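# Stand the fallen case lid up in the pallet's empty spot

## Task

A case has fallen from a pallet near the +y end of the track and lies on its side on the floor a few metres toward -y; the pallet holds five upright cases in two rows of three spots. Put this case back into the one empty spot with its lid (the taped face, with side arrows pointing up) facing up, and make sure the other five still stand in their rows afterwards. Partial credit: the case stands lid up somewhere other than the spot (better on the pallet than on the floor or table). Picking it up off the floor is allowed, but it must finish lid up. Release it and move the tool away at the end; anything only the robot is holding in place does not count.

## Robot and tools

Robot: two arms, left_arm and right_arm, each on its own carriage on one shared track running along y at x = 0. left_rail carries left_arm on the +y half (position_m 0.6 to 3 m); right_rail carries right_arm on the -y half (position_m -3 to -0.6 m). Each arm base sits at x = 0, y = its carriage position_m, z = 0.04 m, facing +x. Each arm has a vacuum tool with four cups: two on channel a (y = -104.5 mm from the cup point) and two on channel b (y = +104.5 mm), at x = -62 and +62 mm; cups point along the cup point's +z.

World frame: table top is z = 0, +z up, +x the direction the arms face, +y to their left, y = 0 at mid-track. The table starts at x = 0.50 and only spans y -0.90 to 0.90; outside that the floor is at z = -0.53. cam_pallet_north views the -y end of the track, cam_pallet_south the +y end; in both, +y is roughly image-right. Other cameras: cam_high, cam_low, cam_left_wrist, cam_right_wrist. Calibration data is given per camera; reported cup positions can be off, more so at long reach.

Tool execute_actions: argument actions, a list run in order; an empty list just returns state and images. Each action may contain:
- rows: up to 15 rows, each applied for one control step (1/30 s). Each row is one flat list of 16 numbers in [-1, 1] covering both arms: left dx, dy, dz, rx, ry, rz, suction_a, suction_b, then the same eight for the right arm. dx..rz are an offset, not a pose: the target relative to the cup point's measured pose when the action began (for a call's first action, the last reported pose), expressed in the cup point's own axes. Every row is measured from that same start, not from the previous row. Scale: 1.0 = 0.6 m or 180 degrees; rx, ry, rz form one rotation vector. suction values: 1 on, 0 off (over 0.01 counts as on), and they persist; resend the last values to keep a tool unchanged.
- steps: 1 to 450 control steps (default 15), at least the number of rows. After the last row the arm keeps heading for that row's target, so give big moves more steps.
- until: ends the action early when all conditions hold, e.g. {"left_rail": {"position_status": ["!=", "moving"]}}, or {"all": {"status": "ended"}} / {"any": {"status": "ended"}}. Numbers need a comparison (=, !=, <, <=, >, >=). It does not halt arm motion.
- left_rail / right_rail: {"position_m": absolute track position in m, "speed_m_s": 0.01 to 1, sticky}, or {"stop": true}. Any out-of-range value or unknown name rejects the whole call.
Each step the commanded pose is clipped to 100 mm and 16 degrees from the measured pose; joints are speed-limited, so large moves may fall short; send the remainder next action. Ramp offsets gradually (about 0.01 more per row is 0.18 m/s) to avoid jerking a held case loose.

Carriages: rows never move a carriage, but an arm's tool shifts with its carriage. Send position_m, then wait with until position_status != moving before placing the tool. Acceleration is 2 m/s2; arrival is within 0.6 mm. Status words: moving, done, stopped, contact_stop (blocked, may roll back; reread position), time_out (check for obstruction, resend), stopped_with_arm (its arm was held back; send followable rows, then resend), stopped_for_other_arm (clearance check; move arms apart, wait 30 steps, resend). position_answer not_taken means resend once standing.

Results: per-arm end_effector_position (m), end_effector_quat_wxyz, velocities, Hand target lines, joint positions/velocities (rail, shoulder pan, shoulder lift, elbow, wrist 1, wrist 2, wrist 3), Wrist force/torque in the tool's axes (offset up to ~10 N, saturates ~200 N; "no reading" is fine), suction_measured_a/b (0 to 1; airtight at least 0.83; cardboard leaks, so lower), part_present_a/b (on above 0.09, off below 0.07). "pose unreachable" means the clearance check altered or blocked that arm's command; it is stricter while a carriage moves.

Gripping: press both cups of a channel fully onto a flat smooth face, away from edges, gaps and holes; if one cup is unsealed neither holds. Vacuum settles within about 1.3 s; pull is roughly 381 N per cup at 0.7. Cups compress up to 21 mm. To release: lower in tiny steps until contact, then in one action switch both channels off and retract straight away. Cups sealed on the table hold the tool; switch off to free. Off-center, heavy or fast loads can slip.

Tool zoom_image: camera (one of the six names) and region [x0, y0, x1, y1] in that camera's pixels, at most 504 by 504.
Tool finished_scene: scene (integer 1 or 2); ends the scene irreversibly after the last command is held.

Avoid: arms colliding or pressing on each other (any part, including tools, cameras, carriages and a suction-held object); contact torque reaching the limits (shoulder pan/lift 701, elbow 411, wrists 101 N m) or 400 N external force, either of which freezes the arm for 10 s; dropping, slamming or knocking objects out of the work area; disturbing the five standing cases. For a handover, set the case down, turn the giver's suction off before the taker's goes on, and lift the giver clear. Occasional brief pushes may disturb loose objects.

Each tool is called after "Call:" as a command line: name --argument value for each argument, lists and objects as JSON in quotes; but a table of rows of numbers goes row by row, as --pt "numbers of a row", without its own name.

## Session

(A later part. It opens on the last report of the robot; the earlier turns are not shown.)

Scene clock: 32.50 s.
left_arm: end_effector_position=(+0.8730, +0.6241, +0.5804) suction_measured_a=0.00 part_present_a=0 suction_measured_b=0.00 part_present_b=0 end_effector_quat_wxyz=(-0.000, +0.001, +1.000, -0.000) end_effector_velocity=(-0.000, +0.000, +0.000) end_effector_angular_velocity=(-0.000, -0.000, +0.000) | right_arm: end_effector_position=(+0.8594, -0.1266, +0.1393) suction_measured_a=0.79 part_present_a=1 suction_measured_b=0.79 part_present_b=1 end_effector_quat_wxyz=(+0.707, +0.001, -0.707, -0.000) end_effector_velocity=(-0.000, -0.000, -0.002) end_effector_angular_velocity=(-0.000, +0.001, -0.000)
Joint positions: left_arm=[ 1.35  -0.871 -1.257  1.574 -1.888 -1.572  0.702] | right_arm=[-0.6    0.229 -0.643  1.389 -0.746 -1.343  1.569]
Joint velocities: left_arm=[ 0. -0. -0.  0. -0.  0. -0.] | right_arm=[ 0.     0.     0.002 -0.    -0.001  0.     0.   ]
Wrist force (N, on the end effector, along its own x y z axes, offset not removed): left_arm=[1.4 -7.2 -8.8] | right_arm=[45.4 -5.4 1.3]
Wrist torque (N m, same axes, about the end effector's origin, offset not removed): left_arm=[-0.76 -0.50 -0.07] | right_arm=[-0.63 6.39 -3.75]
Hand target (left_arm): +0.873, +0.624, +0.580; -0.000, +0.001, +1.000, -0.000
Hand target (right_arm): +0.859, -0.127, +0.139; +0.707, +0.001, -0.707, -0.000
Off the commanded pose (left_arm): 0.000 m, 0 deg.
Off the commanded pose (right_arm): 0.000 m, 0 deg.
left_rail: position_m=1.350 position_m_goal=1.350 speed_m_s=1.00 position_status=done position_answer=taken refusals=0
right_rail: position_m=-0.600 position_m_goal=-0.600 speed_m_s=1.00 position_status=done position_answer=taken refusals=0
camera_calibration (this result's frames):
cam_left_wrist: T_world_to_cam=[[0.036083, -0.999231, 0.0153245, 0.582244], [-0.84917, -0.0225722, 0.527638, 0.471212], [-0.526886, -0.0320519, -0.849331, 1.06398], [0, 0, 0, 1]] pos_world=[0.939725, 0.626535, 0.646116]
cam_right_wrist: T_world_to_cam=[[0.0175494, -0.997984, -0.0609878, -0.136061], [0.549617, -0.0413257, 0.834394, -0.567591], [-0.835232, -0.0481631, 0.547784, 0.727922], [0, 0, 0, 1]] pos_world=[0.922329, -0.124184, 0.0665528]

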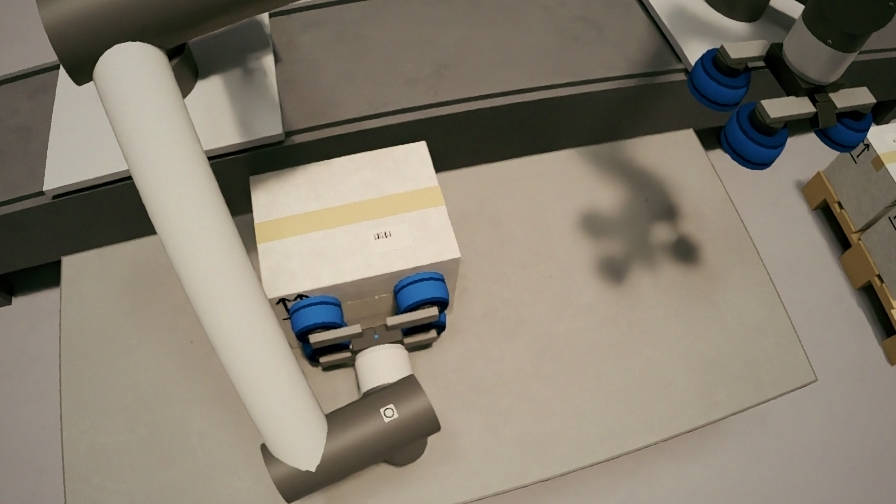

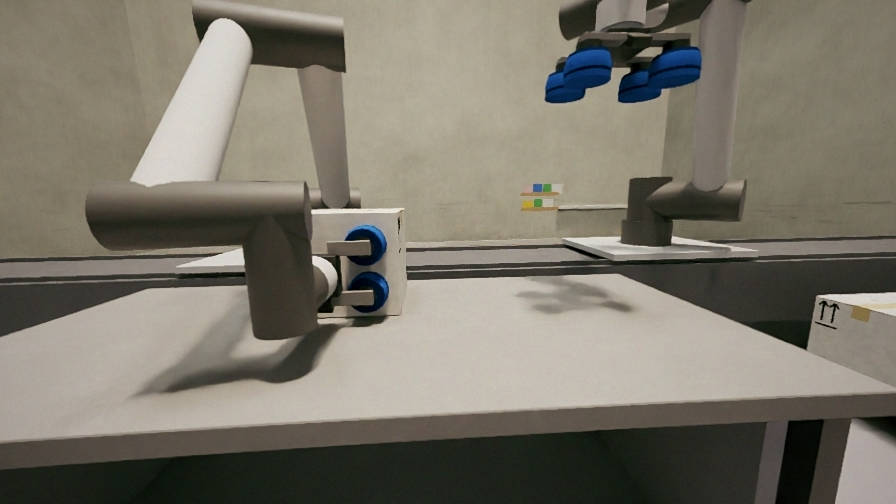

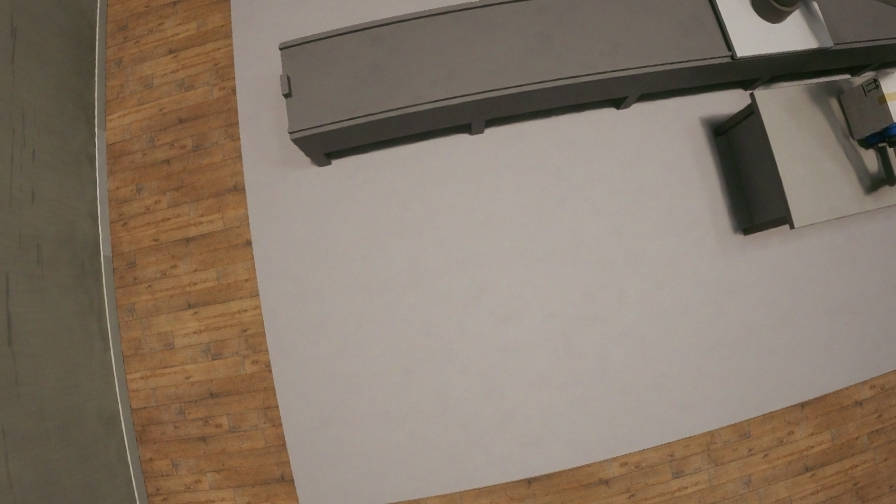

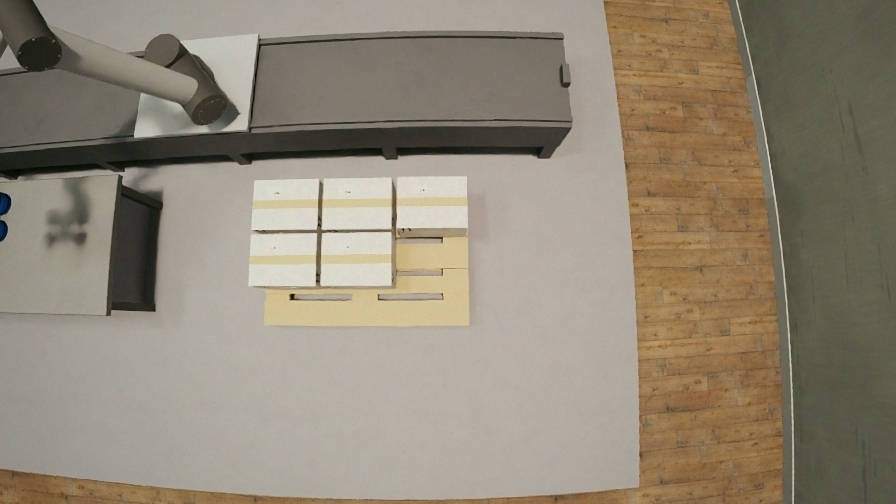

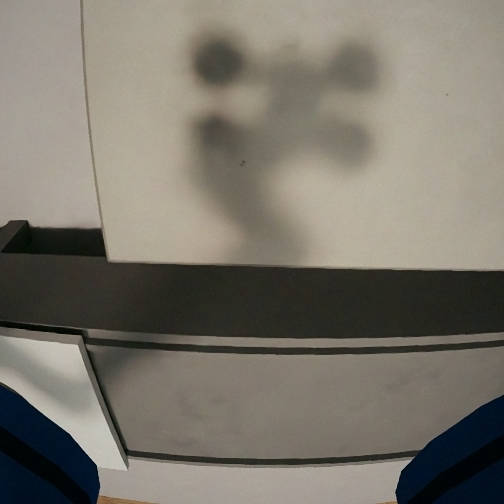

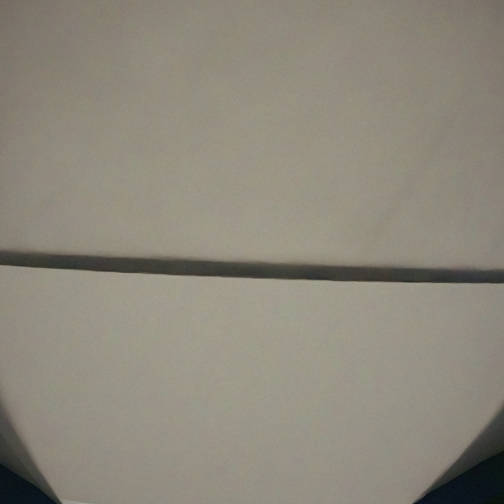

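Call:
execute_actions --actions '[{"rows": [ [0,0,0,0,0,0,0,0, -0.001,0,0.000,0,0,0,0,0], [0,0,0,0,0,0,0,0, -0.001,0,-0.0033,0,0,0,0,0], [0,0,0,0,0,0,0,0, -0.001,0,-0.0083,0,0,0,0,0], [0,0,0,0,0,0,0,0, -0.001,0,-0.0150,0,0,0,0,0], [0,0,0,0,0,0,0,0, -0.001,0,-0.0233,0,0,0,0,0], [0,0,0,0,0,0,0,0, -0.001,0,-0.0333,0,0,0,0,0], [0,0,0,0,0,0,0,0, -0.001,0,-0.0433,0,0,0,0,0], [0,0,0,0,0,0,0,0, -0.001,0,-0.0550,0,0,0,0,0], [0,0,0,0,0,0,0,0, 0.000,0,-0.0667,0,0,0,0,0], [0,0,0,0,0,0,0,0, 0.002,0,-0.0783,0,0,0,0,0], [0,0,0,0,0,0,0,0, 0.005,0,-0.0900,0,0,0,0,0], [0,0,0,0,0,0,0,0, 0.009,0,-0.1000,0,0,0,0,0], [0,0,0,0,0,0,0,0, 0.013,0,-0.1083,0,0,0,0,0], [0,0,0,0,0,0,0,0, 0.017,0,-0.1133,0,0,0,0,0], [0,0,0,0,0,0,0,0, 0.020,0,-0.1167,0,0,0,0,0] ], "steps": 16}, {"right_rail": {"position_m": -1.8}, "left_rail": {"position_m": 0.6}, "steps": 3}]'

Scene clock: 33.87 s.
left_arm: end_effector_position=(+0.8730, +0.6193, +0.5805) suction_measured_a=0.00 part_present_a=0 suction_measured_b=0.00 part_present_b=0 end_effector_quat_wxyz=(-0.000, +0.001, +1.000, -0.000) end_effector_velocity=(-0.000, -0.135, +0.000) end_effector_angular_velocity=(-0.000, -0.000, +0.000) | right_arm: end_effector_position=(+0.9212, -0.1319, +0.1487) suction_measured_a=0.00 part_present_a=0 suction_measured_b=0.00 part_present_b=0 end_effector_quat_wxyz=(+0.707, +0.001, -0.707, -0.000) end_effector_velocity=(+0.063, -0.134, +0.022) end_effector_angular_velocity=(-0.001, +0.003, +0.003)
Joint positions: left_arm=[ 1.345 -0.871 -1.257  1.574 -1.888 -1.572  0.702] | right_arm=[-0.605  0.218 -0.598  1.269 -0.672 -1.354  1.569]
Joint velocities: left_arm=[-0.135  0.    -0.    -0.    -0.     0.     0.   ] | right_arm=[-0.137 -0.008  0.042 -0.132  0.093 -0.01  -0.   ]
Wrist force (N, on the end effector, along its own x y z axes, offset not removed): left_arm=[1.2 4.1 -12.4] | right_arm=[0.6 2.3 1.5]
Wrist torque (N m, same axes, about the end effector's origin, offset not removed): left_arm=[0.37 -0.63 0.27] | right_arm=[0.40 0.02 -0.32]
Hand target (left_arm): +0.873, +0.611, +0.580; -0.000, +0.001, +1.000, -0.000
Hand target (right_arm): +0.929, -0.140, +0.151; +0.707, +0.001, -0.707, -0.000
Off the commanded pose (left_arm): 0.000 m, 0 deg.
Off the commanded pose (right_arm): 0.009 m, 0 deg.
left_rail: position_m=1.345 position_m_goal=0.600 speed_m_s=1.00 position_status=moving position_answer=taken refusals=0
right_rail: position_m=-0.605 position_m_goal=-1.800 speed_m_s=1.00 position_status=moving position_answer=taken refusals=0
camera_calibration (this result's frames):
cam_left_wrist: T_world_to_cam=[[0.0360868, -0.999231, 0.015365, 0.577481], [-0.849187, -0.0225551, 0.52761, 0.47109], [-0.526858, -0.0320875, -0.849348, 1.06388], [0, 0, 0, 1]] pos_world=[0.939716, 0.621799, 0.646176]
cam_right_wrist: T_world_to_cam=[[0.0173419, -0.997993, -0.0608982, -0.141637], [0.548927, -0.0414041, 0.834844, -0.609023], [-0.83569, -0.0479064, 0.547107, 0.77473], [0, 0, 0, 1]] pos_world=[0.9842, -0.129455, 0.0759532]

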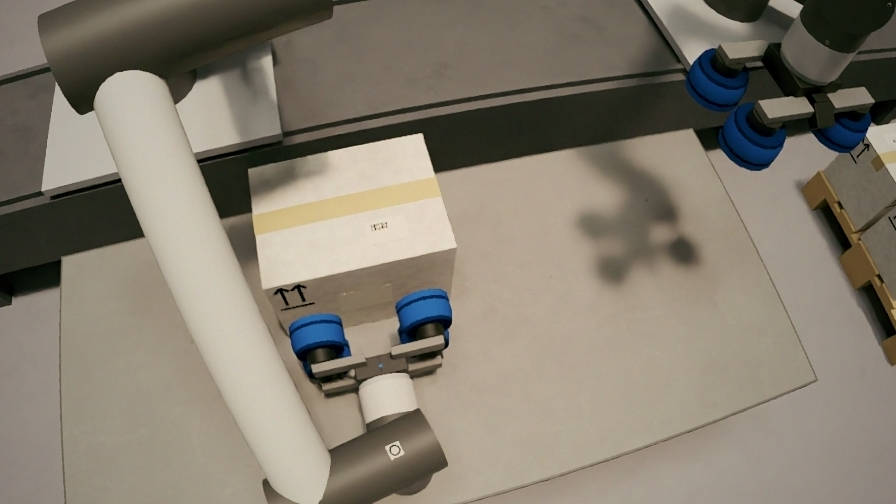

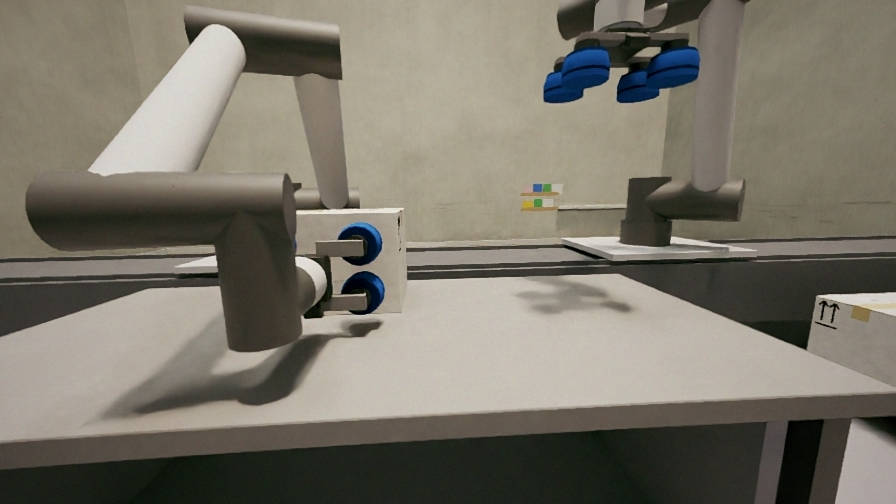

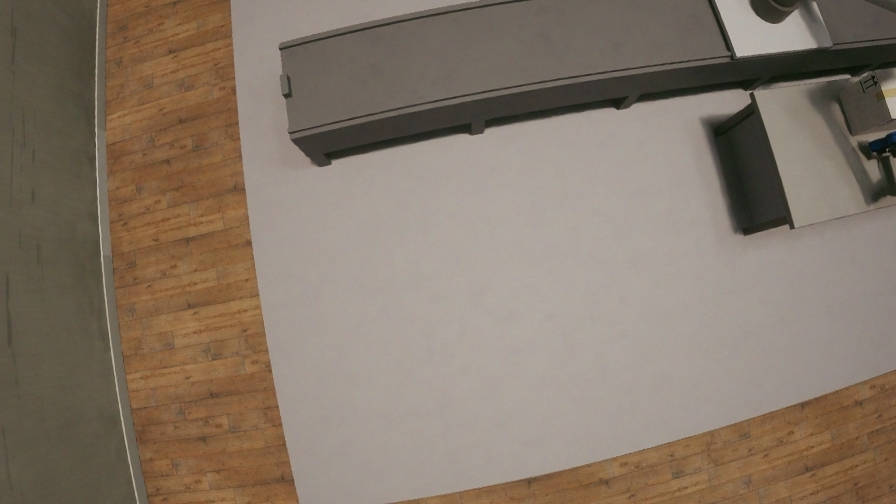

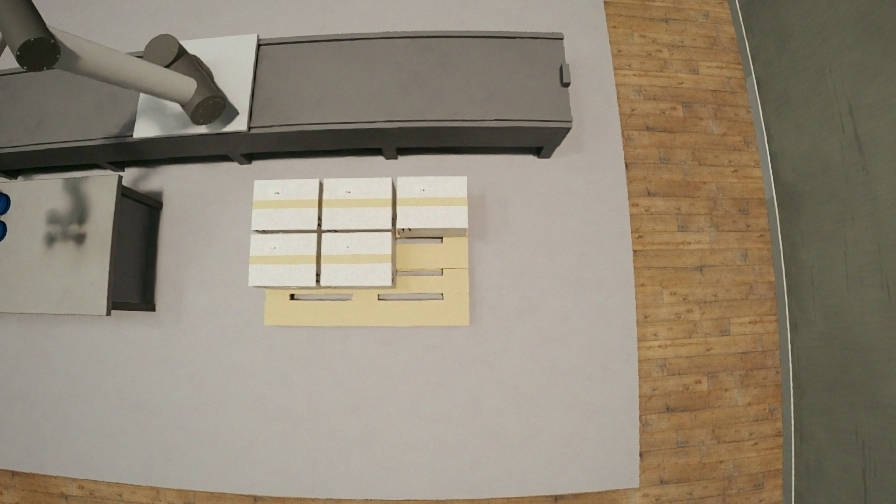

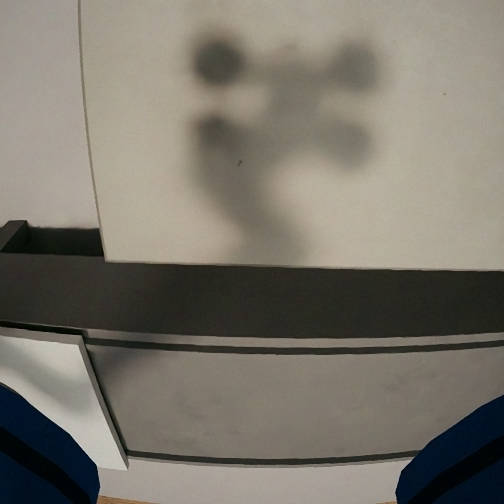

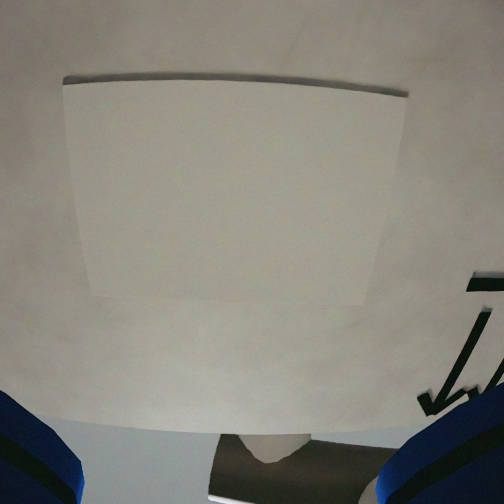

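Call:
execute_actions --actions '[]'

Scene clock: 34.60 s.
left_arm: end_effector_position=(+0.8730, +0.0716, +0.5803) suction_measured_a=0.00 part_present_a=0 suction_measured_b=0.00 part_present_b=0 end_effector_quat_wxyz=(-0.000, +0.001, +1.000, -0.000) end_effector_velocity=(-0.000, -0.898, -0.001) end_effector_angular_velocity=(+0.001, +0.001, -0.001) | right_arm: end_effector_position=(+0.9292, -0.6828, +0.1515) suction_measured_a=0.00 part_present_a=0 suction_measured_b=0.00 part_present_b=0 end_effector_quat_wxyz=(+0.707, +0.001, -0.707, -0.000) end_effector_velocity=(+0.000, -1.000, +0.000) end_effector_angular_velocity=(+0.000, -0.000, -0.000)
Joint positions: left_arm=[ 0.798 -0.872 -1.257  1.574 -1.888 -1.572  0.702] | right_arm=[-1.156  0.216 -0.592  1.253 -0.66  -1.356  1.569]
Joint velocities: left_arm=[-0.897 -0.001  0.001 -0.    -0.     0.    -0.   ] | right_arm=[-1. -0.  0. -0.  0. -0. -0.]
Wrist force (N, on the end effector, along its own x y z axes, offset not removed): left_arm=[-1.5 -10.3 0.2] | right_arm=[-0.4 -4.1 0.5]
Wrist torque (N m, same axes, about the end effector's origin, offset not removed): left_arm=[-1.22 -0.04 -0.08] | right_arm=[-0.25 0.10 -0.31]
Hand target (left_arm): +0.873, +0.034, +0.580; -0.000, +0.001, +1.000, -0.000
Hand target (right_arm): +0.929, -0.727, +0.151; +0.707, +0.001, -0.707, -0.000
Off the commanded pose (left_arm): 0.000 m, 0 deg.
Off the commanded pose (right_arm): 0.000 m, 0 deg.
left_rail: position_m=0.798 position_m_goal=0.600 speed_m_s=1.00 position_status=moving position_answer=taken refusals=0
right_rail: position_m=-1.156 position_m_goal=-1.800 speed_m_s=1.00 position_status=moving position_answer=taken refusals=0
camera_calibration (this result's frames):
cam_left_wrist: T_world_to_cam=[[0.0360261, -0.999234, 0.0152712, 0.0303043], [-0.849148, -0.0225505, 0.527673, 0.458718], [-0.526925, -0.0319775, -0.84931, 1.04621], [0, 0, 0, 1]] pos_world=[0.9397, 0.0740804, 0.646037]
cam_right_wrist: T_world_to_cam=[[0.0173637, -0.997985, -0.0610204, -0.691412], [0.549403, -0.0414671, 0.834528, -0.639026], [-0.835377, -0.0480153, 0.547576, 0.753066], [0, 0, 0, 1]] pos_world=[0.992182, -0.680359, 0.0787344]

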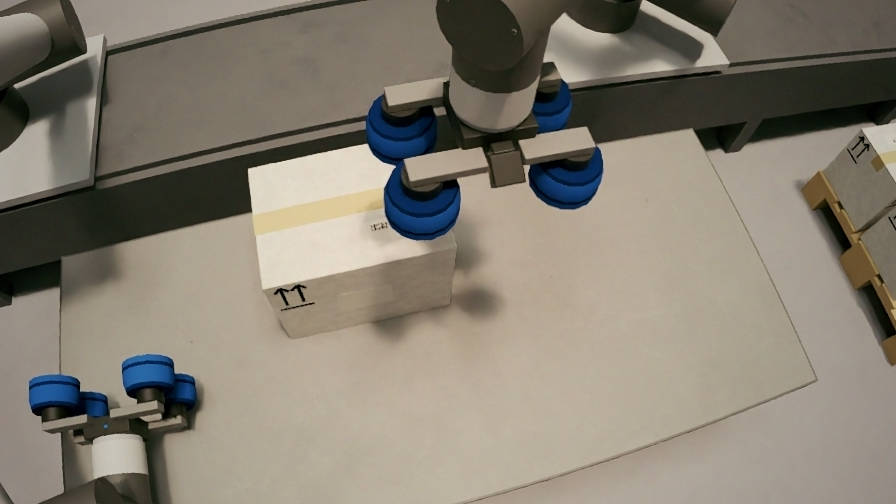

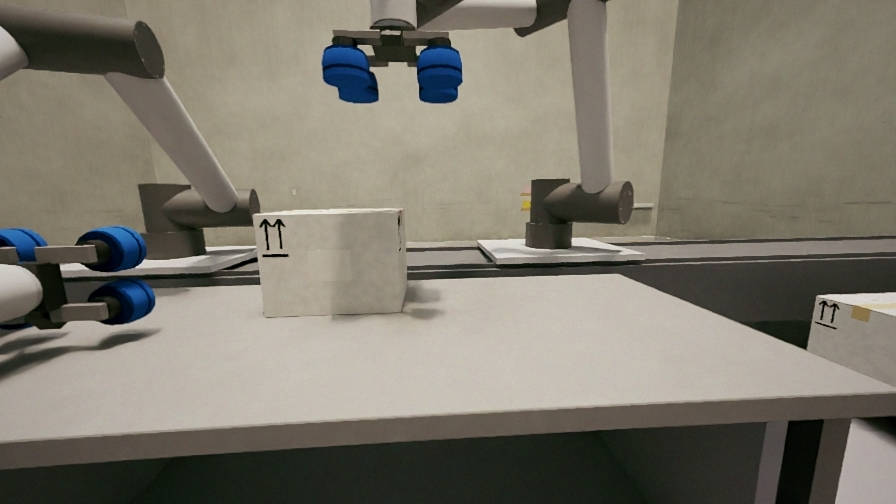

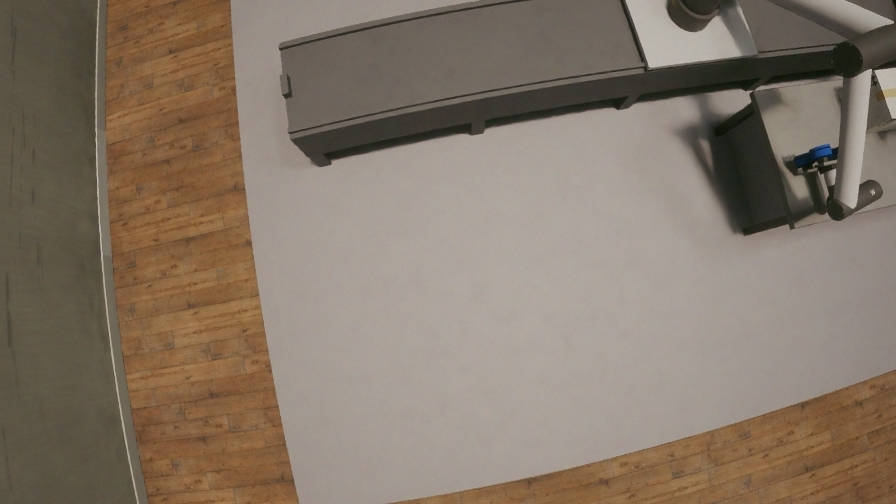

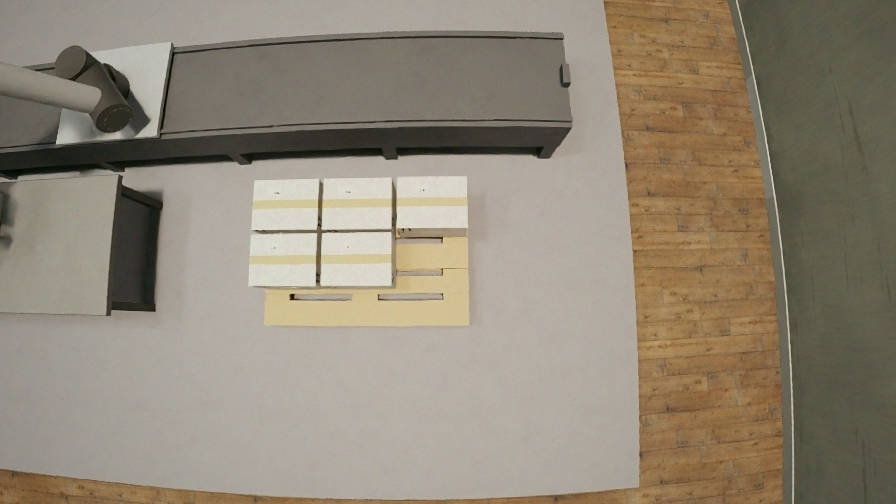

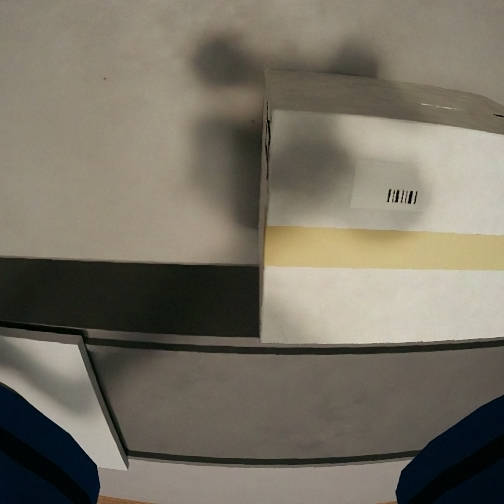

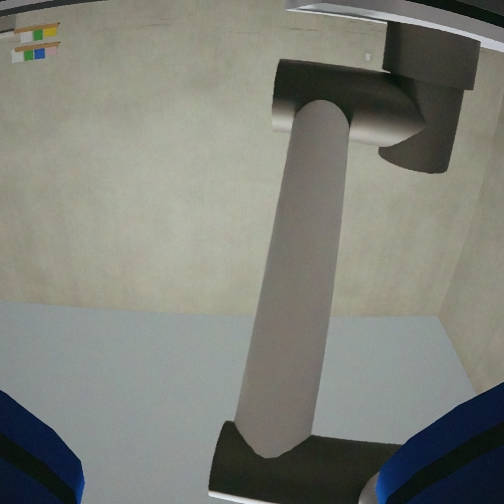

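Call:
execute_actions --actions '[]'

Scene clock: 35.60 s.
left_arm: end_effector_position=(+0.8731, -0.1259, +0.5804) suction_measured_a=0.00 part_present_a=0 suction_measured_b=0.00 part_present_b=0 end_effector_quat_wxyz=(-0.000, +0.001, +1.000, -0.000) end_effector_velocity=(-0.000, +0.000, +0.000) end_effector_angular_velocity=(-0.000, -0.000, -0.000) | right_arm: end_effector_position=(+0.9291, -1.3269, +0.1515) suction_measured_a=0.00 part_present_a=0 suction_measured_b=0.00 part_present_b=0 end_effector_quat_wxyz=(+0.707, +0.001, -0.707, -0.000) end_effector_velocity=(-0.000, +0.001, -0.000) end_effector_angular_velocity=(-0.000, +0.000, +0.001)
Joint positions: left_arm=[ 0.6   -0.871 -1.257  1.574 -1.888 -1.572  0.702] | right_arm=[-1.8    0.217 -0.592  1.252 -0.66  -1.356  1.569]
Joint velocities: left_arm=[ 0. -0. -0.  0. -0.  0.  0.] | right_arm=[ 0.     0.001  0.    -0.     0.    -0.     0.   ]
Wrist force (N, on the end effector, along its own x y z axes, offset not removed): left_arm=[0.2 6.9 -7.2] | right_arm=[-0.3 -4.1 1.9]
Wrist torque (N m, same axes, about the end effector's origin, offset not removed): left_arm=[1.17 -0.10 -0.24] | right_arm=[-0.31 0.05 -0.38]
Hand target (left_arm): +0.873, -0.126, +0.580; -0.000, +0.001, +1.000, -0.000
Hand target (right_arm): +0.929, -1.327, +0.151; +0.707, +0.001, -0.707, -0.000
Off the commanded pose (left_arm): 0.000 m, 0 deg.
Off the commanded pose (right_arm): 0.000 m, 0 deg.
left_rail: position_m=0.600 position_m_goal=0.600 speed_m_s=1.00 position_status=done position_answer=taken refusals=0
right_rail: position_m=-1.800 position_m_goal=-1.800 speed_m_s=1.00 position_status=done position_answer=taken refusals=0
camera_calibration (this result's frames):
cam_left_wrist: T_world_to_cam=[[0.0360956, -0.999231, 0.0153389, -0.167186], [-0.849176, -0.0225757, 0.527628, 0.45429], [-0.526876, -0.0320705, -0.849337, 1.03995], [0, 0, 0, 1]] pos_world=[0.939731, -0.12345, 0.646135]
cam_right_wrist: T_world_to_cam=[[0.0175731, -0.997982, -0.0610186, -1.33438], [0.549421, -0.0413498, 0.834522, -0.665556], [-0.835361, -0.04819, 0.547586, 0.721826], [0, 0, 0, 1]] pos_world=[0.992105, -1.32442, 0.0787372]

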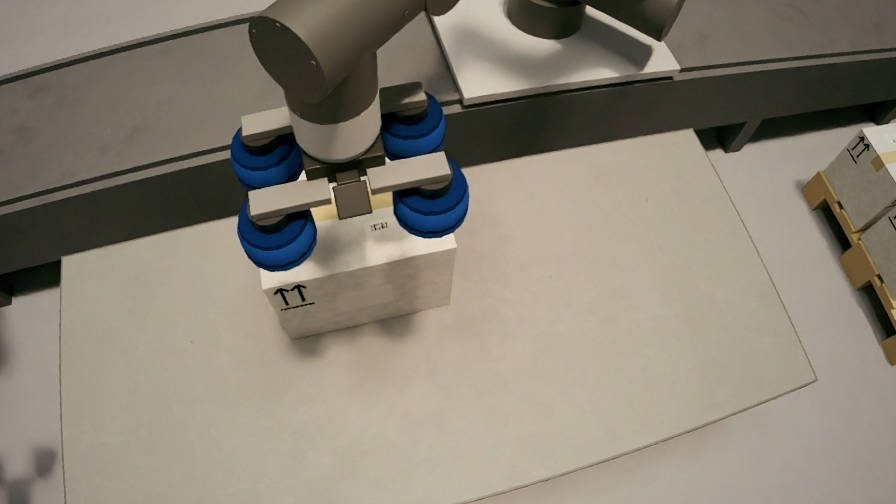

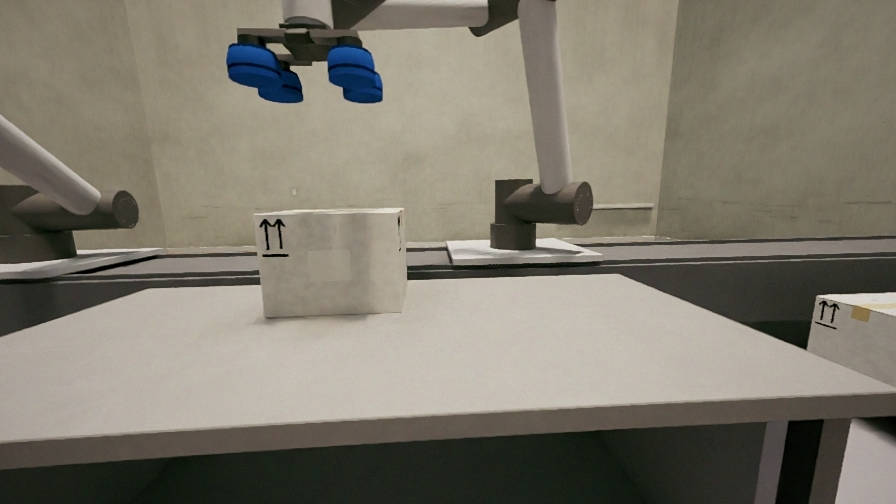

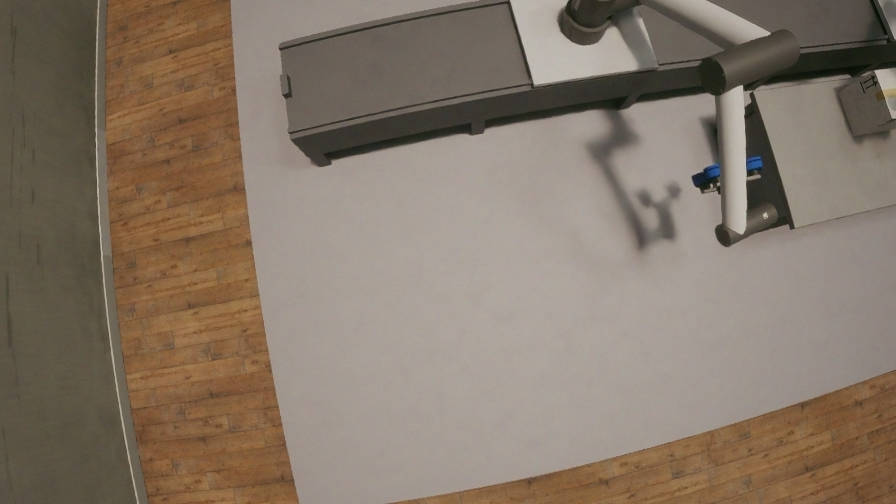

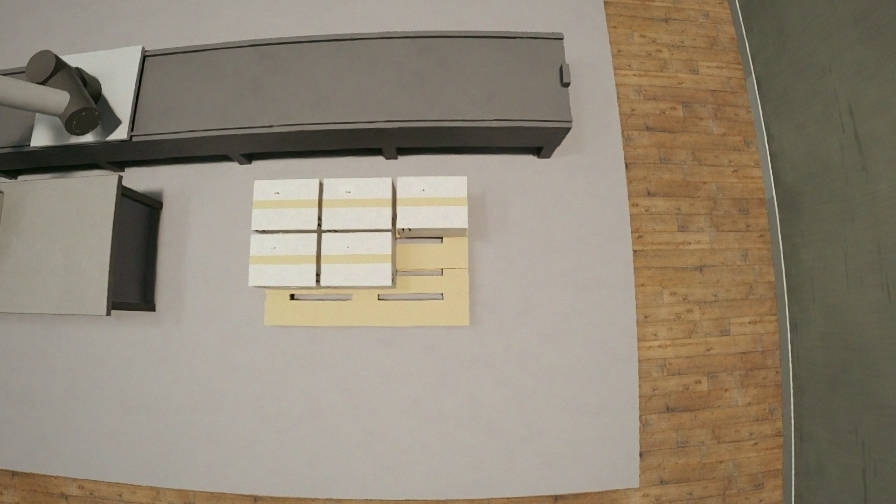

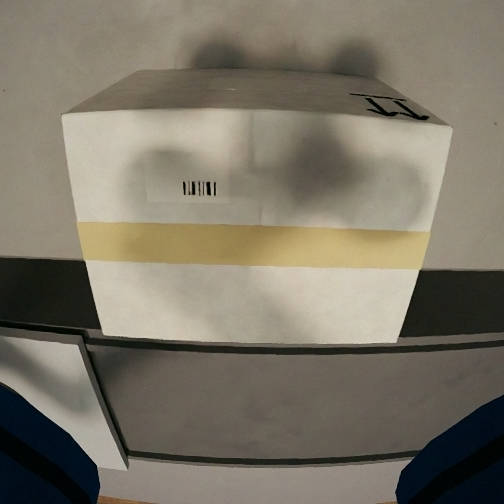

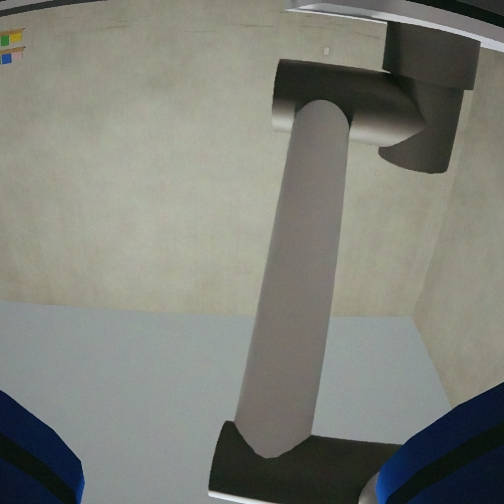

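Call:
zoom_image --camera "cam_left_wrist" --region '[40, 90, 120, 150]'

Call:
zoom_image --camera "cam_left_wrist" --region '[410, 100, 490, 160]'

Call:
zoom_image --camera "cam_left_wrist" --region '[70, 305, 150, 365]'

Call:
zoom_image --camera "cam_left_wrist" --region '[360, 310, 440, 370]'

Region (40, 90, 120, 150) of cam_left_wrist's 504x504 image, scaled by 6.300, with more detail than that image has; it fills the top 378 rows of this view, and the rest is white.

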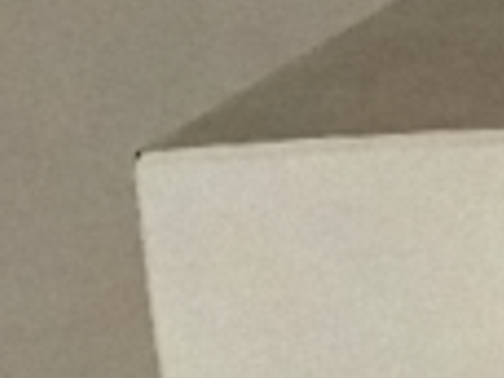

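Region (410, 100, 490, 160) of cam_left_wrist's 504x504 image, scaled by 6.300, with more detail than that image has; it fills the top 378 rows of this view, and the rest is white.

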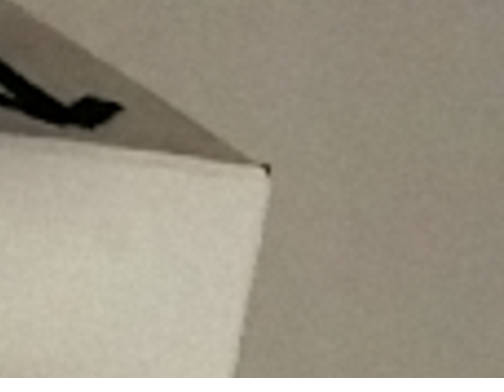

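Region (70, 305, 150, 365) of cam_left_wrist's 504x504 image, scaled by 6.300, with more detail than that image has; it fills the top 378 rows of this view, and the rest is white.

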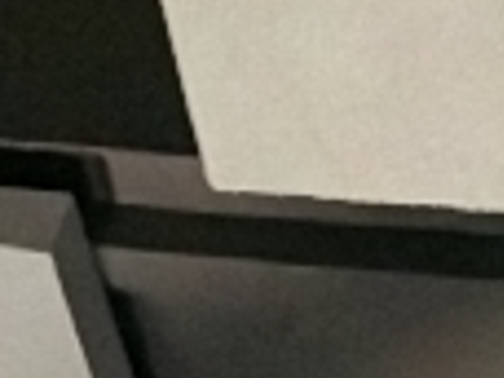

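Region (360, 310, 440, 370) of cam_left_wrist's 504x504 image, scaled by 6.300, with more detail than that image has; it fills the top 378 rows of this view, and the rest is white.

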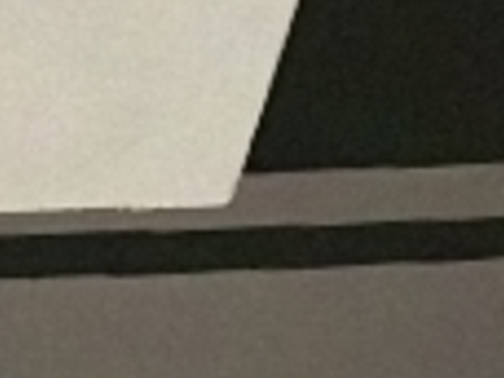

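Call:
execute_actions --actions '[{"rows": [[0.00063,-0.00006,0.00117,0,0,0,0,0,0,0,0,0,0,0,0,0],[0.00254,-0.00024,0.00469,0,0,0,0,0,0,0,0,0,0,0,0,0],[0.00571,-0.00054,0.01054,0,0,0,0,0,0,0,0,0,0,0,0,0],[0.01015,-0.00096,0.01874,0,0,0,0,0,0,0,0,0,0,0,0,0],[0.01585,-0.0015,0.02928,0,0,0,0,0,0,0,0,0,0,0,0,0],[0.02283,-0.00216,0.04217,0,0,0,0,0,0,0,0,0,0,0,0,0],[0.03107,-0.00294,0.0574,0,0,0,0,0,0,0,0,0,0,0,0,0],[0.04058,-0.00384,0.07497,0,0,0,0,0,0,0,0,0,0,0,0,0],[0.05136,-0.00486,0.09488,0,0,0,0,0,0,0,0,0,0,0,0,0],[0.06341,-0.006,0.11713,0,0,0,0,0,0,0,0,0,0,0,0,0],[0.07673,-0.00726,0.14173,0,0,0,0,0,0,0,0,0,0,0,0,0],[0.2485,-0.0235,0.459,0,0,0,0,0,0,0,0,0,0,0,0,0]], "steps": 25}]'

Scene clock: 40.70 s.
left_arm: end_effector_position=(+0.7457, -0.1350, +0.3480) suction_measured_a=0.00 part_present_a=0 suction_measured_b=0.00 part_present_b=0 end_effector_quat_wxyz=(-0.004, +0.002, +1.000, +0.004) end_effector_velocity=(-0.175, -0.017, -0.325) end_effector_angular_velocity=(-0.019, -0.015, +0.001) | right_arm: end_effector_position=(+0.9292, -1.3269, +0.1515) suction_measured_a=0.00 part_present_a=0 suction_measured_b=0.00 part_present_b=0 end_effector_quat_wxyz=(+0.707, +0.001, -0.707, -0.000) end_effector_velocity=(-0.000, +0.000, -0.000) end_effector_angular_velocity=(-0.000, +0.000, +0.000)
Joint positions: left_arm=[ 0.6   -0.971 -1.219  1.881 -2.22  -1.573  0.604] | right_arm=[-1.8    0.216 -0.592  1.252 -0.66  -1.356  1.569]
Joint velocities: left_arm=[ 0.    -0.15   0.129  0.377 -0.531 -0.    -0.151] | right_arm=[ 0.  0.  0. -0.  0. -0.  0.]
Wrist force (N, on the end effector, along its own x y z axes, offset not removed): left_arm=[-2.1 -3.7 2.0] | right_arm=[0.0 -4.2 0.7]
Wrist torque (N m, same axes, about the end effector's origin, offset not removed): left_arm=[-0.31 0.32 0.17] | right_arm=[-0.36 0.01 -0.37]
Hand target (left_arm): +0.724, -0.137, +0.307; -0.002, +0.002, +1.000, +0.002
Hand target (right_arm): +0.929, -1.327, +0.151; +0.707, +0.001, -0.707, -0.000
Off the commanded pose (left_arm): 0.048 m, 1 deg.
Off the commanded pose (right_arm): 0.000 m, 0 deg.
left_rail: position_m=0.600 position_m_goal=0.600 speed_m_s=1.00 position_status=done position_answer=taken refusals=0
right_rail: position_m=-1.800 position_m_goal=-1.800 speed_m_s=1.00 position_status=done position_answer=taken refusals=0
camera_calibration (this result's frames):
cam_left_wrist: T_world_to_cam=[[0.034677, -0.999377, 0.00654374, -0.163953], [-0.845071, -0.0258261, 0.534029, 0.462827], [-0.533528, -0.0240485, -0.845441, 0.779783], [0, 0, 0, 1]] pos_world=[0.812844, -0.133145, 0.41317]
cam_right_wrist: T_world_to_cam=[[0.0175279, -0.997983, -0.061021, -1.33435], [0.549409, -0.0413773, 0.834528, -0.665585], [-0.83537, -0.048153, 0.547575, 0.721898], [0, 0, 0, 1]] pos_world=[0.992119, -1.32444, 0.0787324]

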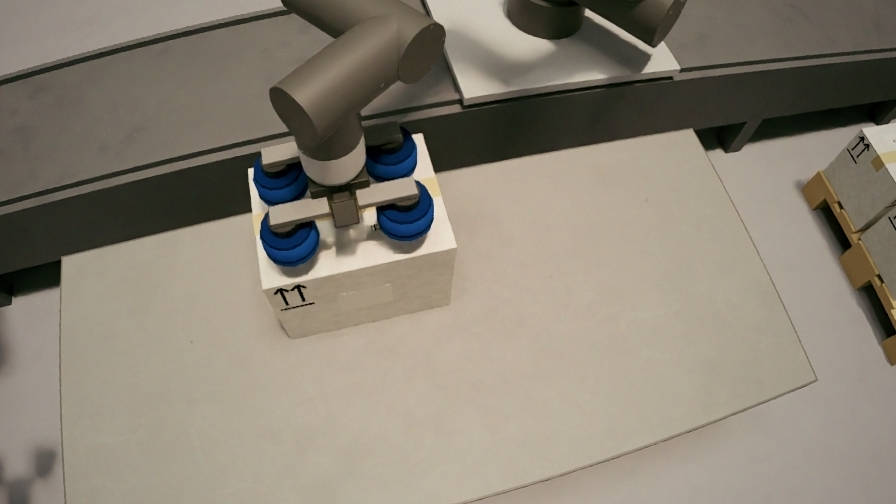

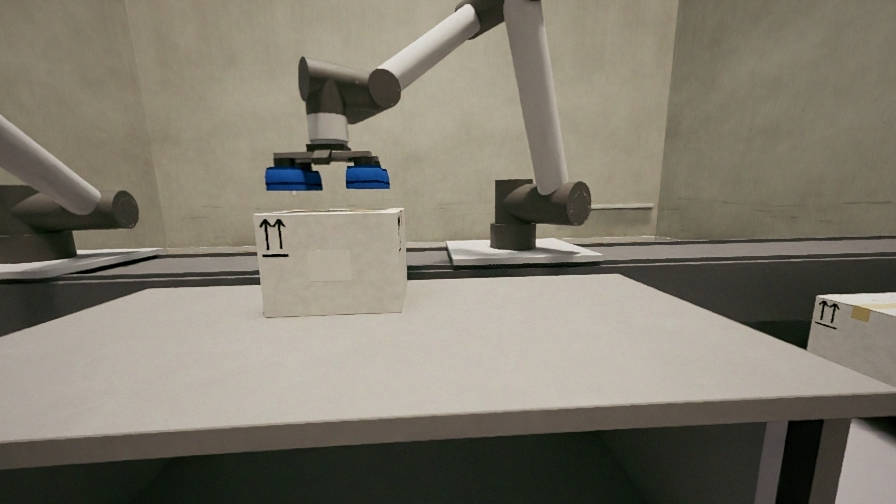

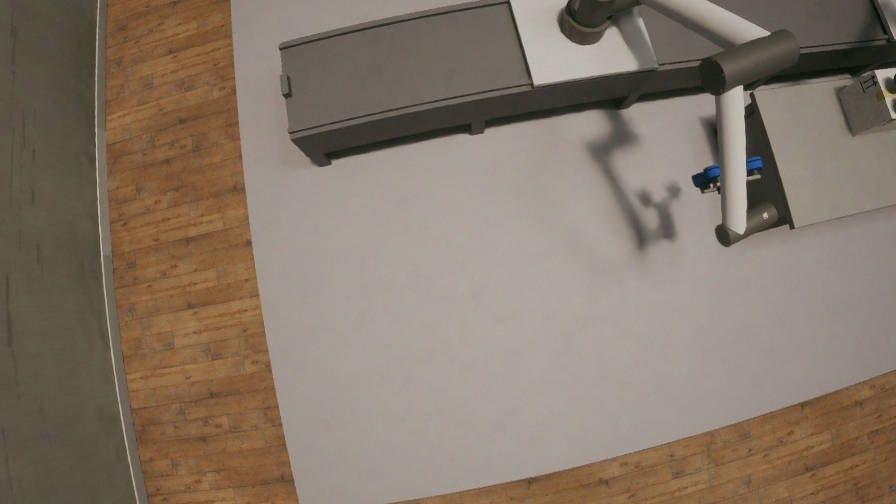

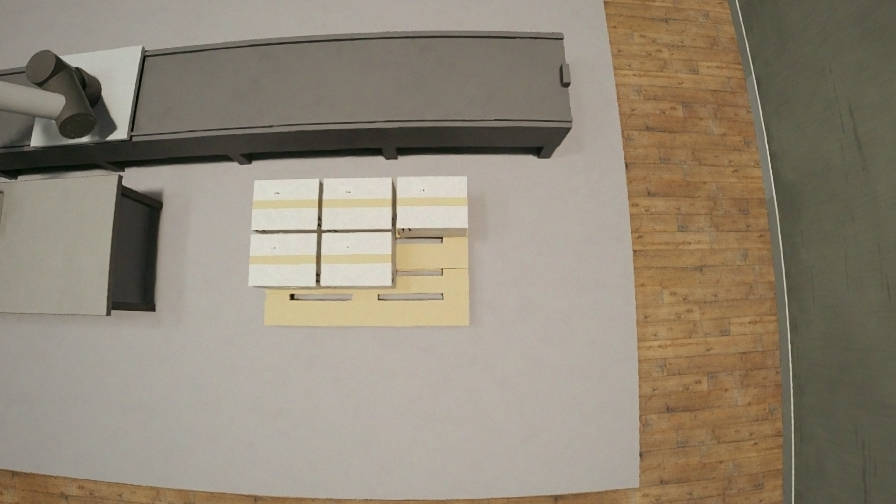

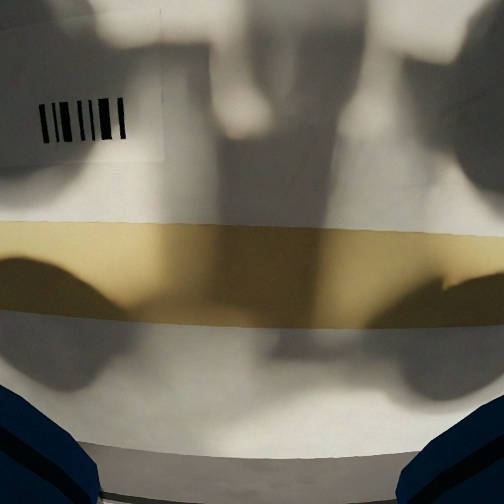

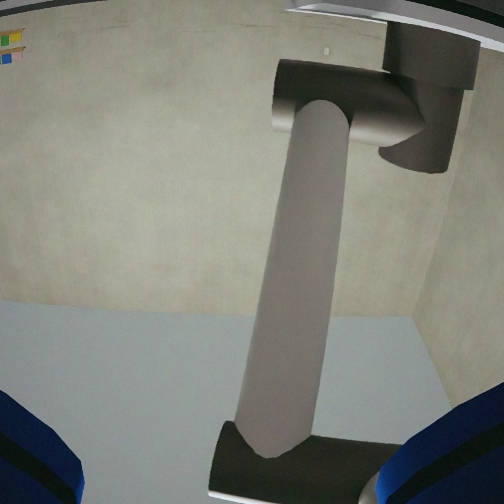

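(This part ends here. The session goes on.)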